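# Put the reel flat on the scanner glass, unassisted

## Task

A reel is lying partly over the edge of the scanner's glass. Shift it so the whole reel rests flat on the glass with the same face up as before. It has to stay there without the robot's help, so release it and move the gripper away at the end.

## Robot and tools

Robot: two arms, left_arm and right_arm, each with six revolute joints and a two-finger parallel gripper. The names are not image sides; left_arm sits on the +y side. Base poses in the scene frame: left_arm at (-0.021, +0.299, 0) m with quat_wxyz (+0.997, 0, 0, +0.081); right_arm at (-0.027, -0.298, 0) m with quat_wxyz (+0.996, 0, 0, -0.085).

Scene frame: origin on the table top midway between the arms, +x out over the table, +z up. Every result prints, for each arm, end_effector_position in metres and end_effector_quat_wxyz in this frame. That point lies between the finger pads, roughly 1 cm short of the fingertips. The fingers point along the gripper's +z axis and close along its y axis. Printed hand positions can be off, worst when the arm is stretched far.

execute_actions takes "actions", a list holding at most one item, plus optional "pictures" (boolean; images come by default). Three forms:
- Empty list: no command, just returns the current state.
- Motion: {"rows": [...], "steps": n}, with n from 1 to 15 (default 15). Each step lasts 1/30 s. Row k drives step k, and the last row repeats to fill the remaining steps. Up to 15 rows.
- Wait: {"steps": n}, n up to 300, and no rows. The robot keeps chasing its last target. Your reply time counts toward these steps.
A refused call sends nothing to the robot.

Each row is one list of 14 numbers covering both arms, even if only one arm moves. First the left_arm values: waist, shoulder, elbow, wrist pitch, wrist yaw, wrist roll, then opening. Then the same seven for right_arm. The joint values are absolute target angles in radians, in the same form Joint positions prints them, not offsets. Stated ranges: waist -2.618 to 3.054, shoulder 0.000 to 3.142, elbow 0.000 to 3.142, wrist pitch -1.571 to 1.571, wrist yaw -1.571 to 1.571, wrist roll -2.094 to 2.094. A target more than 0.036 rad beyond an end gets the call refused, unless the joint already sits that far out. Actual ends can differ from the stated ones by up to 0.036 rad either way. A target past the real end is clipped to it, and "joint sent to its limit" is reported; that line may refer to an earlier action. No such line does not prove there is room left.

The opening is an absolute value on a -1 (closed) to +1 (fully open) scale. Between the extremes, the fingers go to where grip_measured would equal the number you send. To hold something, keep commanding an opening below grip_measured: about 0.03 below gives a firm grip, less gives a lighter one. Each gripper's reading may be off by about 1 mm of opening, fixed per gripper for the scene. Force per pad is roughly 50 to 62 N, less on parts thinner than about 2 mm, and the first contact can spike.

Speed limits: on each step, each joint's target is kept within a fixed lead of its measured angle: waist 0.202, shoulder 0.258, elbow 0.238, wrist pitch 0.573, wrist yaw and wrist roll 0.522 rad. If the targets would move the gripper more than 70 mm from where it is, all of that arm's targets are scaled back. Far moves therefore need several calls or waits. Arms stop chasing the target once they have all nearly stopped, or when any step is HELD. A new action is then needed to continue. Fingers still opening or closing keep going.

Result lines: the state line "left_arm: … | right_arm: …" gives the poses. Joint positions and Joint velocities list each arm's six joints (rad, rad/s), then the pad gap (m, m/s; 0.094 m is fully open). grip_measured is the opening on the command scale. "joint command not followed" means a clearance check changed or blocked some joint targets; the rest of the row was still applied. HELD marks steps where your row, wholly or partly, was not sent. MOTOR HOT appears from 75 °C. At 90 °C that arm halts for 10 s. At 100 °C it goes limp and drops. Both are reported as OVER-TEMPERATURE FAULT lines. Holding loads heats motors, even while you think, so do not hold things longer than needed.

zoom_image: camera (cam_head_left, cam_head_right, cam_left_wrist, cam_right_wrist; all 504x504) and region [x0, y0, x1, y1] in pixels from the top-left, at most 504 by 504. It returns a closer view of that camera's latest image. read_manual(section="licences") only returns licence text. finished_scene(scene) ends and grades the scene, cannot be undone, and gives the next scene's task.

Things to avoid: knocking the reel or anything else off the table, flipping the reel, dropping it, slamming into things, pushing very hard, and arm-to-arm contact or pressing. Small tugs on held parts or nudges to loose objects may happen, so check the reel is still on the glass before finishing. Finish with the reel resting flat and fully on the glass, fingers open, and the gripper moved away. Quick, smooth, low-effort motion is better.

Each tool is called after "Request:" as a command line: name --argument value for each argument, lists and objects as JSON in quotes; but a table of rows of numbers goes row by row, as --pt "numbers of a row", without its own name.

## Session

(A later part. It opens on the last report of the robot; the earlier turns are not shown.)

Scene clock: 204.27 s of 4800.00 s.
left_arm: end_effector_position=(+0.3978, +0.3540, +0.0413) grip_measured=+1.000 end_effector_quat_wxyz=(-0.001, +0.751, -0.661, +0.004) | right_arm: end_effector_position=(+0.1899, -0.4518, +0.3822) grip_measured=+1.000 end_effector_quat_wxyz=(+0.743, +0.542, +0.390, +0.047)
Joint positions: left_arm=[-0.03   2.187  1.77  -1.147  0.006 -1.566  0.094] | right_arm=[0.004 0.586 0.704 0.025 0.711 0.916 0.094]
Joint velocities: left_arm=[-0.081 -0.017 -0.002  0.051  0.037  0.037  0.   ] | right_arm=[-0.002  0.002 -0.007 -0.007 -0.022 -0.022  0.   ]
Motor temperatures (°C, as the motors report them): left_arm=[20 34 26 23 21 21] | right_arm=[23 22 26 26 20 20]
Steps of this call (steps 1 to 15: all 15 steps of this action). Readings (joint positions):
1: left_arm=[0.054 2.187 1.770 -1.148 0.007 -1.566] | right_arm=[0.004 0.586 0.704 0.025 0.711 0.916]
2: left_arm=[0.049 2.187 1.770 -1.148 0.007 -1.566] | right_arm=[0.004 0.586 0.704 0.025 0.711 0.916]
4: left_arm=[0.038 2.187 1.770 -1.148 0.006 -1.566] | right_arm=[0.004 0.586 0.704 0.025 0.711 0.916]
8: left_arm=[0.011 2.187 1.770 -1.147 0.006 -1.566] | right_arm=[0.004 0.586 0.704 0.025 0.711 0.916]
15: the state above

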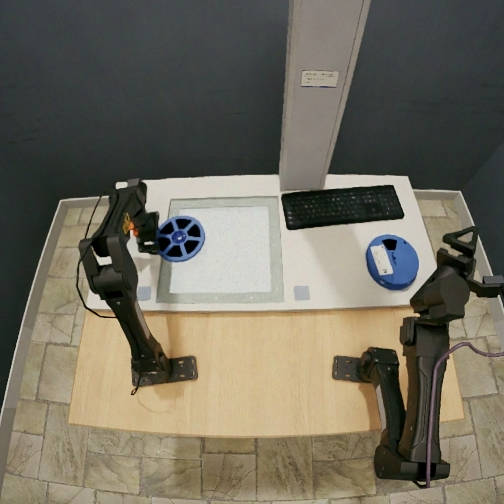

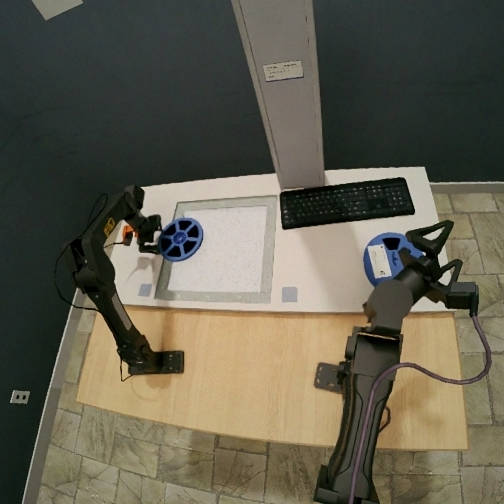

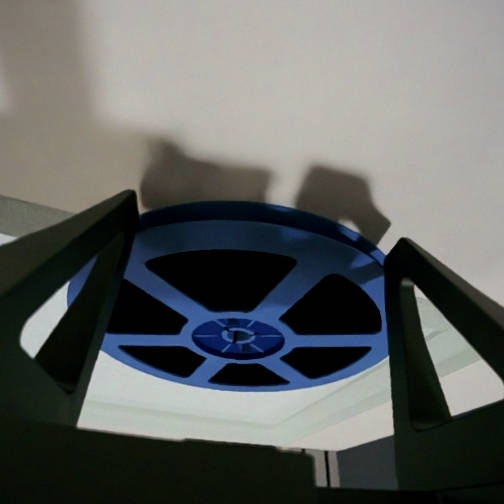

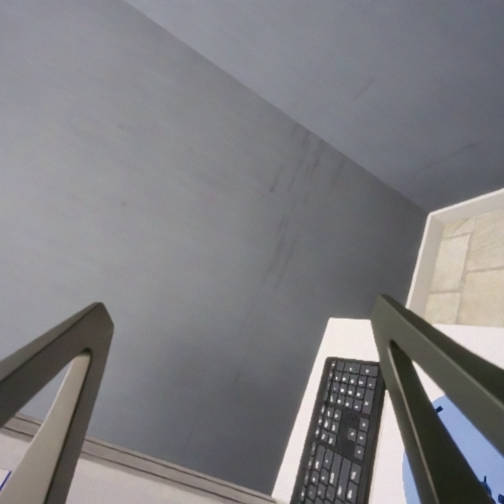

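Request:
execute_actions --actions '[{"rows":[[-0.04,2.188,1.764,-1.15,0,-1.57,1,0,0.6,0.7,0,0.7,0.9,1],[-0.046,2.188,1.764,-1.15,0,-1.57,1,0,0.6,0.7,0,0.7,0.9,1],[-0.053,2.188,1.764,-1.15,0,-1.57,1,0,0.6,0.7,0,0.7,0.9,1],[-0.061,2.188,1.764,-1.15,0,-1.57,1,0,0.6,0.7,0,0.7,0.9,1],[-0.07,2.188,1.764,-1.15,0,-1.57,1,0,0.6,0.7,0,0.7,0.9,1],[-0.08,2.188,1.764,-1.15,0,-1.57,1,0,0.6,0.7,0,0.7,0.9,1],[-0.09,2.188,1.764,-1.15,0,-1.57,1,0,0.6,0.7,0,0.7,0.9,1],[-0.1,2.188,1.764,-1.15,0,-1.57,1,0,0.6,0.7,0,0.7,0.9,1],[-0.111,2.188,1.764,-1.15,0,-1.57,1,0,0.6,0.7,0,0.7,0.9,1],[-0.122,2.188,1.764,-1.15,0,-1.57,1,0,0.6,0.7,0,0.7,0.9,1],[-0.133,2.188,1.764,-1.15,0,-1.57,1,0,0.6,0.7,0,0.7,0.9,1],[-0.144,2.188,1.764,-1.15,0,-1.57,1,0,0.6,0.7,0,0.7,0.9,1],[-0.155,2.188,1.764,-1.15,0,-1.57,1,0,0.6,0.7,0,0.7,0.9,1],[-0.166,2.188,1.764,-1.15,0,-1.57,1,0,0.6,0.7,0,0.7,0.9,1],[-0.177,2.188,1.764,-1.15,0,-1.57,1,0,0.6,0.7,0,0.7,0.9,1]],"steps":15}]' --pictures false

Request:
execute_actions --actions '[{"rows":[[-0.188,2.188,1.764,-1.15,0,-1.57,1,0,0.6,0.7,0,0.7,0.9,1],[-0.199,2.188,1.764,-1.15,0,-1.57,1,0,0.6,0.7,0,0.7,0.9,1],[-0.21,2.188,1.764,-1.15,0,-1.57,1,0,0.6,0.7,0,0.7,0.9,1],[-0.221,2.188,1.764,-1.15,0,-1.57,1,0,0.6,0.7,0,0.7,0.9,1],[-0.232,2.188,1.764,-1.15,0,-1.57,1,0,0.6,0.7,0,0.7,0.9,1],[-0.243,2.188,1.764,-1.15,0,-1.57,1,0,0.6,0.7,0,0.7,0.9,1],[-0.254,2.188,1.764,-1.15,0,-1.57,1,0,0.6,0.7,0,0.7,0.9,1],[-0.265,2.188,1.764,-1.15,0,-1.57,1,0,0.6,0.7,0,0.7,0.9,1],[-0.276,2.188,1.764,-1.15,0,-1.57,1,0,0.6,0.7,0,0.7,0.9,1],[-0.286,2.188,1.764,-1.15,0,-1.57,1,0,0.6,0.7,0,0.7,0.9,1],[-0.295,2.188,1.764,-1.15,0,-1.57,1,0,0.6,0.7,0,0.7,0.9,1],[-0.303,2.188,1.764,-1.15,0,-1.57,1,0,0.6,0.7,0,0.7,0.9,1],[-0.31,2.188,1.764,-1.15,0,-1.57,1,0,0.6,0.7,0,0.7,0.9,1],[-0.315,2.188,1.764,-1.15,0,-1.57,1,0,0.6,0.7,0,0.7,0.9,1],[-0.318,2.188,1.764,-1.15,0,-1.57,1,0,0.6,0.7,0,0.7,0.9,1]],"steps":15}]'

Scene clock: 226.87 s of 4800.00 s.
left_arm: end_effector_position=(+0.4014, +0.3059, +0.0413) grip_measured=+1.000 end_effector_quat_wxyz=(+0.003, -0.711, +0.704, -0.002) | right_arm: end_effector_position=(+0.1899, -0.4518, +0.3822) grip_measured=+1.000 end_effector_quat_wxyz=(+0.743, +0.542, +0.390, +0.047)
Joint positions: left_arm=[-0.147  2.187  1.77  -1.147 -0.001 -1.566  0.094] | right_arm=[0.004 0.586 0.704 0.025 0.711 0.916 0.094]
Joint velocities: left_arm=[-0.354 -0.017  0.002  0.007  0.066  0.022  0.   ] | right_arm=[-0.017  0.012 -0.002 -0.051 -0.022  0.037  0.   ]
Motor temperatures (°C, as the motors report them): left_arm=[20 35 26 23 21 21] | right_arm=[23 22 26 26 20 20]
Steps of this call (steps 1 to 15: the robot went on to your last target; steps 16 to 90: nothing new was sent; then 19.10 s passed at rest; steps 91 to 105: all 15 steps of this action). Readings (joint positions):
91: left_arm=[-0.031 2.187 1.770 -1.147 0.006 -1.566] | right_arm=[0.004 0.586 0.704 0.025 0.711 0.916]
92: left_arm=[-0.032 2.187 1.770 -1.147 0.006 -1.566] | right_arm=[0.004 0.586 0.704 0.025 0.711 0.916]
94: left_arm=[-0.035 2.187 1.770 -1.147 0.004 -1.566] | right_arm=[0.004 0.586 0.704 0.025 0.711 0.916]
98: left_arm=[-0.060 2.187 1.770 -1.147 -0.001 -1.566] | right_arm=[0.004 0.586 0.704 0.025 0.711 0.916]
105: the state above

Scene clock: 227.37 s of 4800.00 s.
left_arm: end_effector_position=(+0.3974, +0.2404, +0.0413) grip_measured=+1.000 end_effector_quat_wxyz=(+0.003, -0.654, +0.757, -0.002) | right_arm: end_effector_position=(+0.1899, -0.4518, +0.3822) grip_measured=+1.000 end_effector_quat_wxyz=(+0.743, +0.542, +0.390, +0.047)
Joint positions: left_arm=[-0.303  2.187  1.77  -1.147 -0.001 -1.566  0.094] | right_arm=[0.004 0.586 0.704 0.025 0.711 0.916 0.094]
Joint velocities: left_arm=[-0.198 -0.007  0.012  0.051  0.066 -0.022  0.   ] | right_arm=[ 0.012  0.017  0.002 -0.081  0.11  -0.007  0.   ]
Motor temperatures (°C, as the motors report them): left_arm=[20 35 26 23 21 21] | right_arm=[23 22 26 26 20 20]
Steps of this call (steps 1 to 15: all 15 steps of this action). Readings (joint positions):
1: left_arm=[-0.159 2.187 1.770 -1.147 -0.001 -1.566] | right_arm=[0.004 0.586 0.704 0.025 0.711 0.916]
2: left_arm=[-0.171 2.187 1.770 -1.147 -0.001 -1.566] | right_arm=[0.004 0.586 0.704 0.025 0.711 0.916]
4: left_arm=[-0.193 2.187 1.770 -1.147 -0.001 -1.566] | right_arm=[0.004 0.586 0.704 0.025 0.711 0.916]
8: left_arm=[-0.234 2.187 1.770 -1.147 -0.001 -1.566] | right_arm=[0.004 0.586 0.704 0.025 0.711 0.916]
15: the state above

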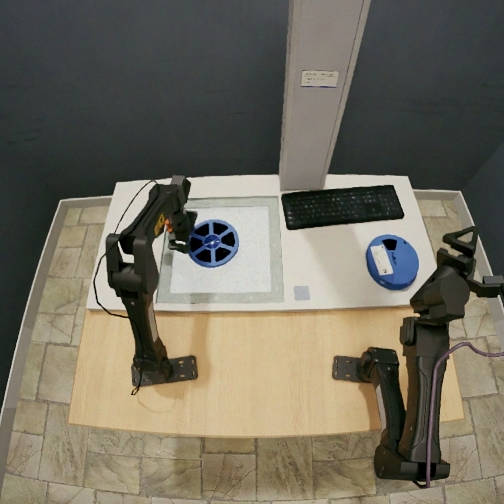

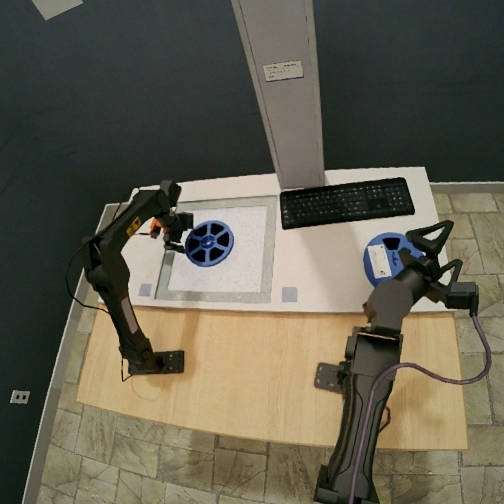

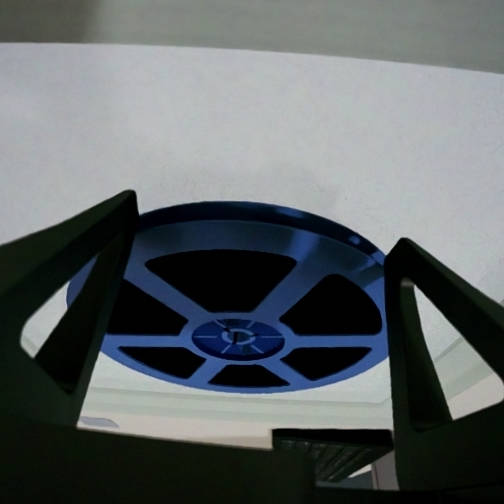

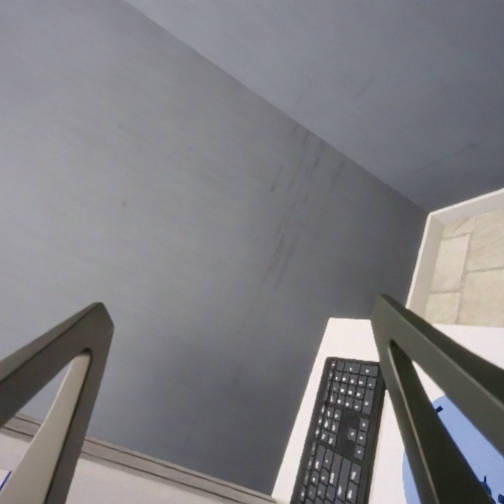

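Retreat.

Request:
execute_actions --actions '[{"rows":[[-0.305,2.188,1.764,-1.15,0,-1.57,1,0,0.6,0.7,0,0.7,0.9,1],[-0.29,2.185,1.764,-1.15,0,-1.57,1,0,0.6,0.7,0,0.7,0.9,1],[-0.272,2.175,1.764,-1.15,0,-1.57,1,0,0.6,0.7,0,0.7,0.9,1],[-0.25,2.16,1.764,-1.15,0,-1.57,1,0,0.6,0.7,0,0.7,0.9,1],[-0.225,2.14,1.764,-1.15,0,-1.57,1,0,0.6,0.7,0,0.7,0.9,1],[-0.2,2.11,1.76,-1.16,0,-1.57,1,0,0.6,0.7,0,0.7,0.9,1],[-0.172,2.07,1.745,-1.17,0,-1.57,1,0,0.6,0.7,0,0.7,0.9,1],[-0.144,2.025,1.72,-1.18,0,-1.57,1,0,0.6,0.7,0,0.7,0.9,1],[-0.116,1.975,1.69,-1.19,0,-1.57,1,0,0.6,0.7,0,0.7,0.9,1],[-0.088,1.925,1.655,-1.2,0,-1.57,1,0,0.6,0.7,0,0.7,0.9,1],[-0.06,1.875,1.62,-1.21,0,-1.57,1,0,0.6,0.7,0,0.7,0.9,1],[-0.032,1.825,1.585,-1.22,0,-1.57,1,0,0.6,0.7,0,0.7,0.9,1],[-0.004,1.775,1.55,-1.23,0,-1.57,1,0,0.6,0.7,0,0.7,0.9,1],[0.024,1.725,1.515,-1.24,0,-1.57,1,0,0.6,0.7,0,0.7,0.9,1],[0.052,1.675,1.48,-1.25,0,-1.57,1,0,0.6,0.7,0,0.7,0.9,1]],"steps":15}]' --pictures false

Request:
execute_actions --actions '[{"rows":[[0.08,1.625,1.445,-1.26,0,-1.57,1,0,0.6,0.7,0,0.7,0.9,1],[0.108,1.575,1.41,-1.27,0,-1.57,1,0,0.6,0.7,0,0.7,0.9,1],[0.134,1.525,1.375,-1.28,0,-1.57,1,0,0.6,0.7,0,0.7,0.9,1],[0.158,1.48,1.345,-1.29,0,-1.57,1,0,0.6,0.7,0,0.7,0.9,1],[0.18,1.44,1.315,-1.3,0,-1.57,1,0,0.6,0.7,0,0.7,0.9,1],[0.2,1.405,1.29,-1.3,0,-1.57,1,0,0.6,0.7,0,0.7,0.9,1],[0.217,1.375,1.27,-1.3,0,-1.57,1,0,0.6,0.7,0,0.7,0.9,1],[0.231,1.35,1.255,-1.3,0,-1.57,1,0,0.6,0.7,0,0.7,0.9,1],[0.242,1.332,1.245,-1.3,0,-1.57,1,0,0.6,0.7,0,0.7,0.9,1],[0.25,1.32,1.24,-1.3,0,-1.57,1,0,0.6,0.7,0,0.7,0.9,1]],"steps":15}]'

Scene clock: 249.43 s of 4800.00 s.
left_arm: end_effector_position=(+0.3413, +0.3619, +0.1298) grip_measured=+1.000 end_effector_quat_wxyz=(-0.055, +0.762, -0.643, +0.053) | right_arm: end_effector_position=(+0.1899, -0.4518, +0.3822) grip_measured=+1.000 end_effector_quat_wxyz=(+0.743, +0.542, +0.390, +0.047)
Joint positions: left_arm=[ 0.014  1.793  1.549 -1.176  0.011 -1.566  0.094] | right_arm=[0.004 0.586 0.704 0.025 0.711 0.916 0.094]
Joint velocities: left_arm=[ 0.891 -1.78  -0.926 -0.212 -0.095 -0.022  0.   ] | right_arm=[ 0.022  0.002 -0.012  0.007  0.022  0.051  0.   ]
Motor temperatures (°C, as the motors report them): left_arm=[20 35 26 23 21 21] | right_arm=[23 22 27 26 20 20]
Steps of this call (steps 1 to 30: the robot went on to your last target; steps 31 to 90: nothing new was sent; then 18.57 s passed at rest; steps 91 to 105: all 15 steps of this action). Readings (joint positions):
91: left_arm=[-0.315 2.187 1.770 -1.147 0.000 -1.566] | right_arm=[0.004 0.586 0.704 0.025 0.711 0.916]
92: left_arm=[-0.314 2.187 1.770 -1.147 0.001 -1.566] | right_arm=[0.004 0.586 0.704 0.025 0.711 0.916]
94: left_arm=[-0.302 2.187 1.770 -1.147 0.007 -1.566] | right_arm=[0.004 0.586 0.704 0.025 0.711 0.916]
98: left_arm=[-0.222 2.147 1.746 -1.144 0.015 -1.566] | right_arm=[0.004 0.586 0.704 0.025 0.711 0.916]
105: the state above

Scene clock: 249.93 s of 4800.00 s.
left_arm: end_effector_position=(+0.2122, +0.3988, +0.1696) grip_measured=+1.000 end_effector_quat_wxyz=(-0.075, +0.830, -0.549, +0.053) | right_arm: end_effector_position=(+0.1899, -0.4518, +0.3822) grip_measured=+1.000 end_effector_quat_wxyz=(+0.743, +0.542, +0.390, +0.047)
Joint positions: left_arm=[ 0.244  1.338  1.25  -1.299  0.006 -1.568  0.094] | right_arm=[0.004 0.586 0.704 0.025 0.711 0.916 0.094]
Joint velocities: left_arm=[-0.012 -0.012 -0.037 -0.051  0.007 -0.007  0.   ] | right_arm=[-0.007 -0.007 -0.007 -0.037 -0.051  0.022  0.   ]
Motor temperatures (°C, as the motors report them): left_arm=[20 35 26 23 21 21] | right_arm=[23 22 27 26 20 20]
Steps of this call (steps 1 to 15: all 15 steps of this action). Readings (joint positions):
1: left_arm=[0.043 1.732 1.518 -1.185 0.009 -1.566] | right_arm=[0.004 0.586 0.704 0.025 0.711 0.916]
2: left_arm=[0.072 1.674 1.486 -1.196 0.008 -1.566] | right_arm=[0.004 0.586 0.704 0.025 0.711 0.916]
4: left_arm=[0.122 1.567 1.419 -1.218 0.007 -1.566] | right_arm=[0.004 0.586 0.704 0.025 0.711 0.916]
8: left_arm=[0.203 1.407 1.301 -1.267 0.006 -1.567] | right_arm=[0.004 0.586 0.704 0.025 0.711 0.916]
15: the state above

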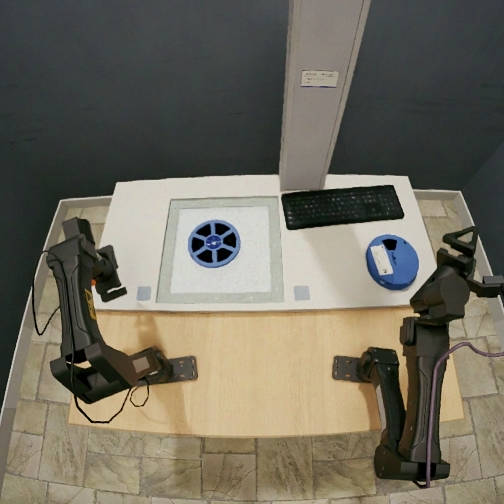

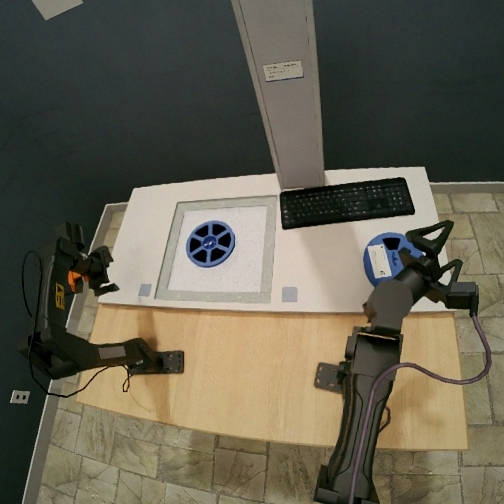

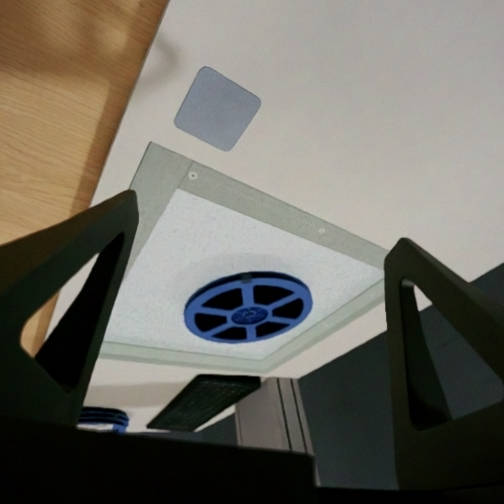

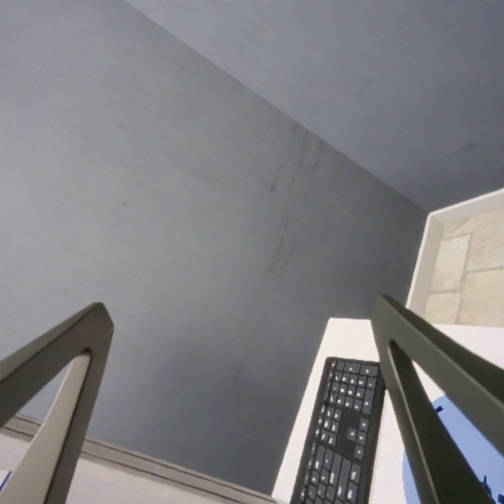

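Request:
finished_scene --scene 1

The scene is finished: the task was done.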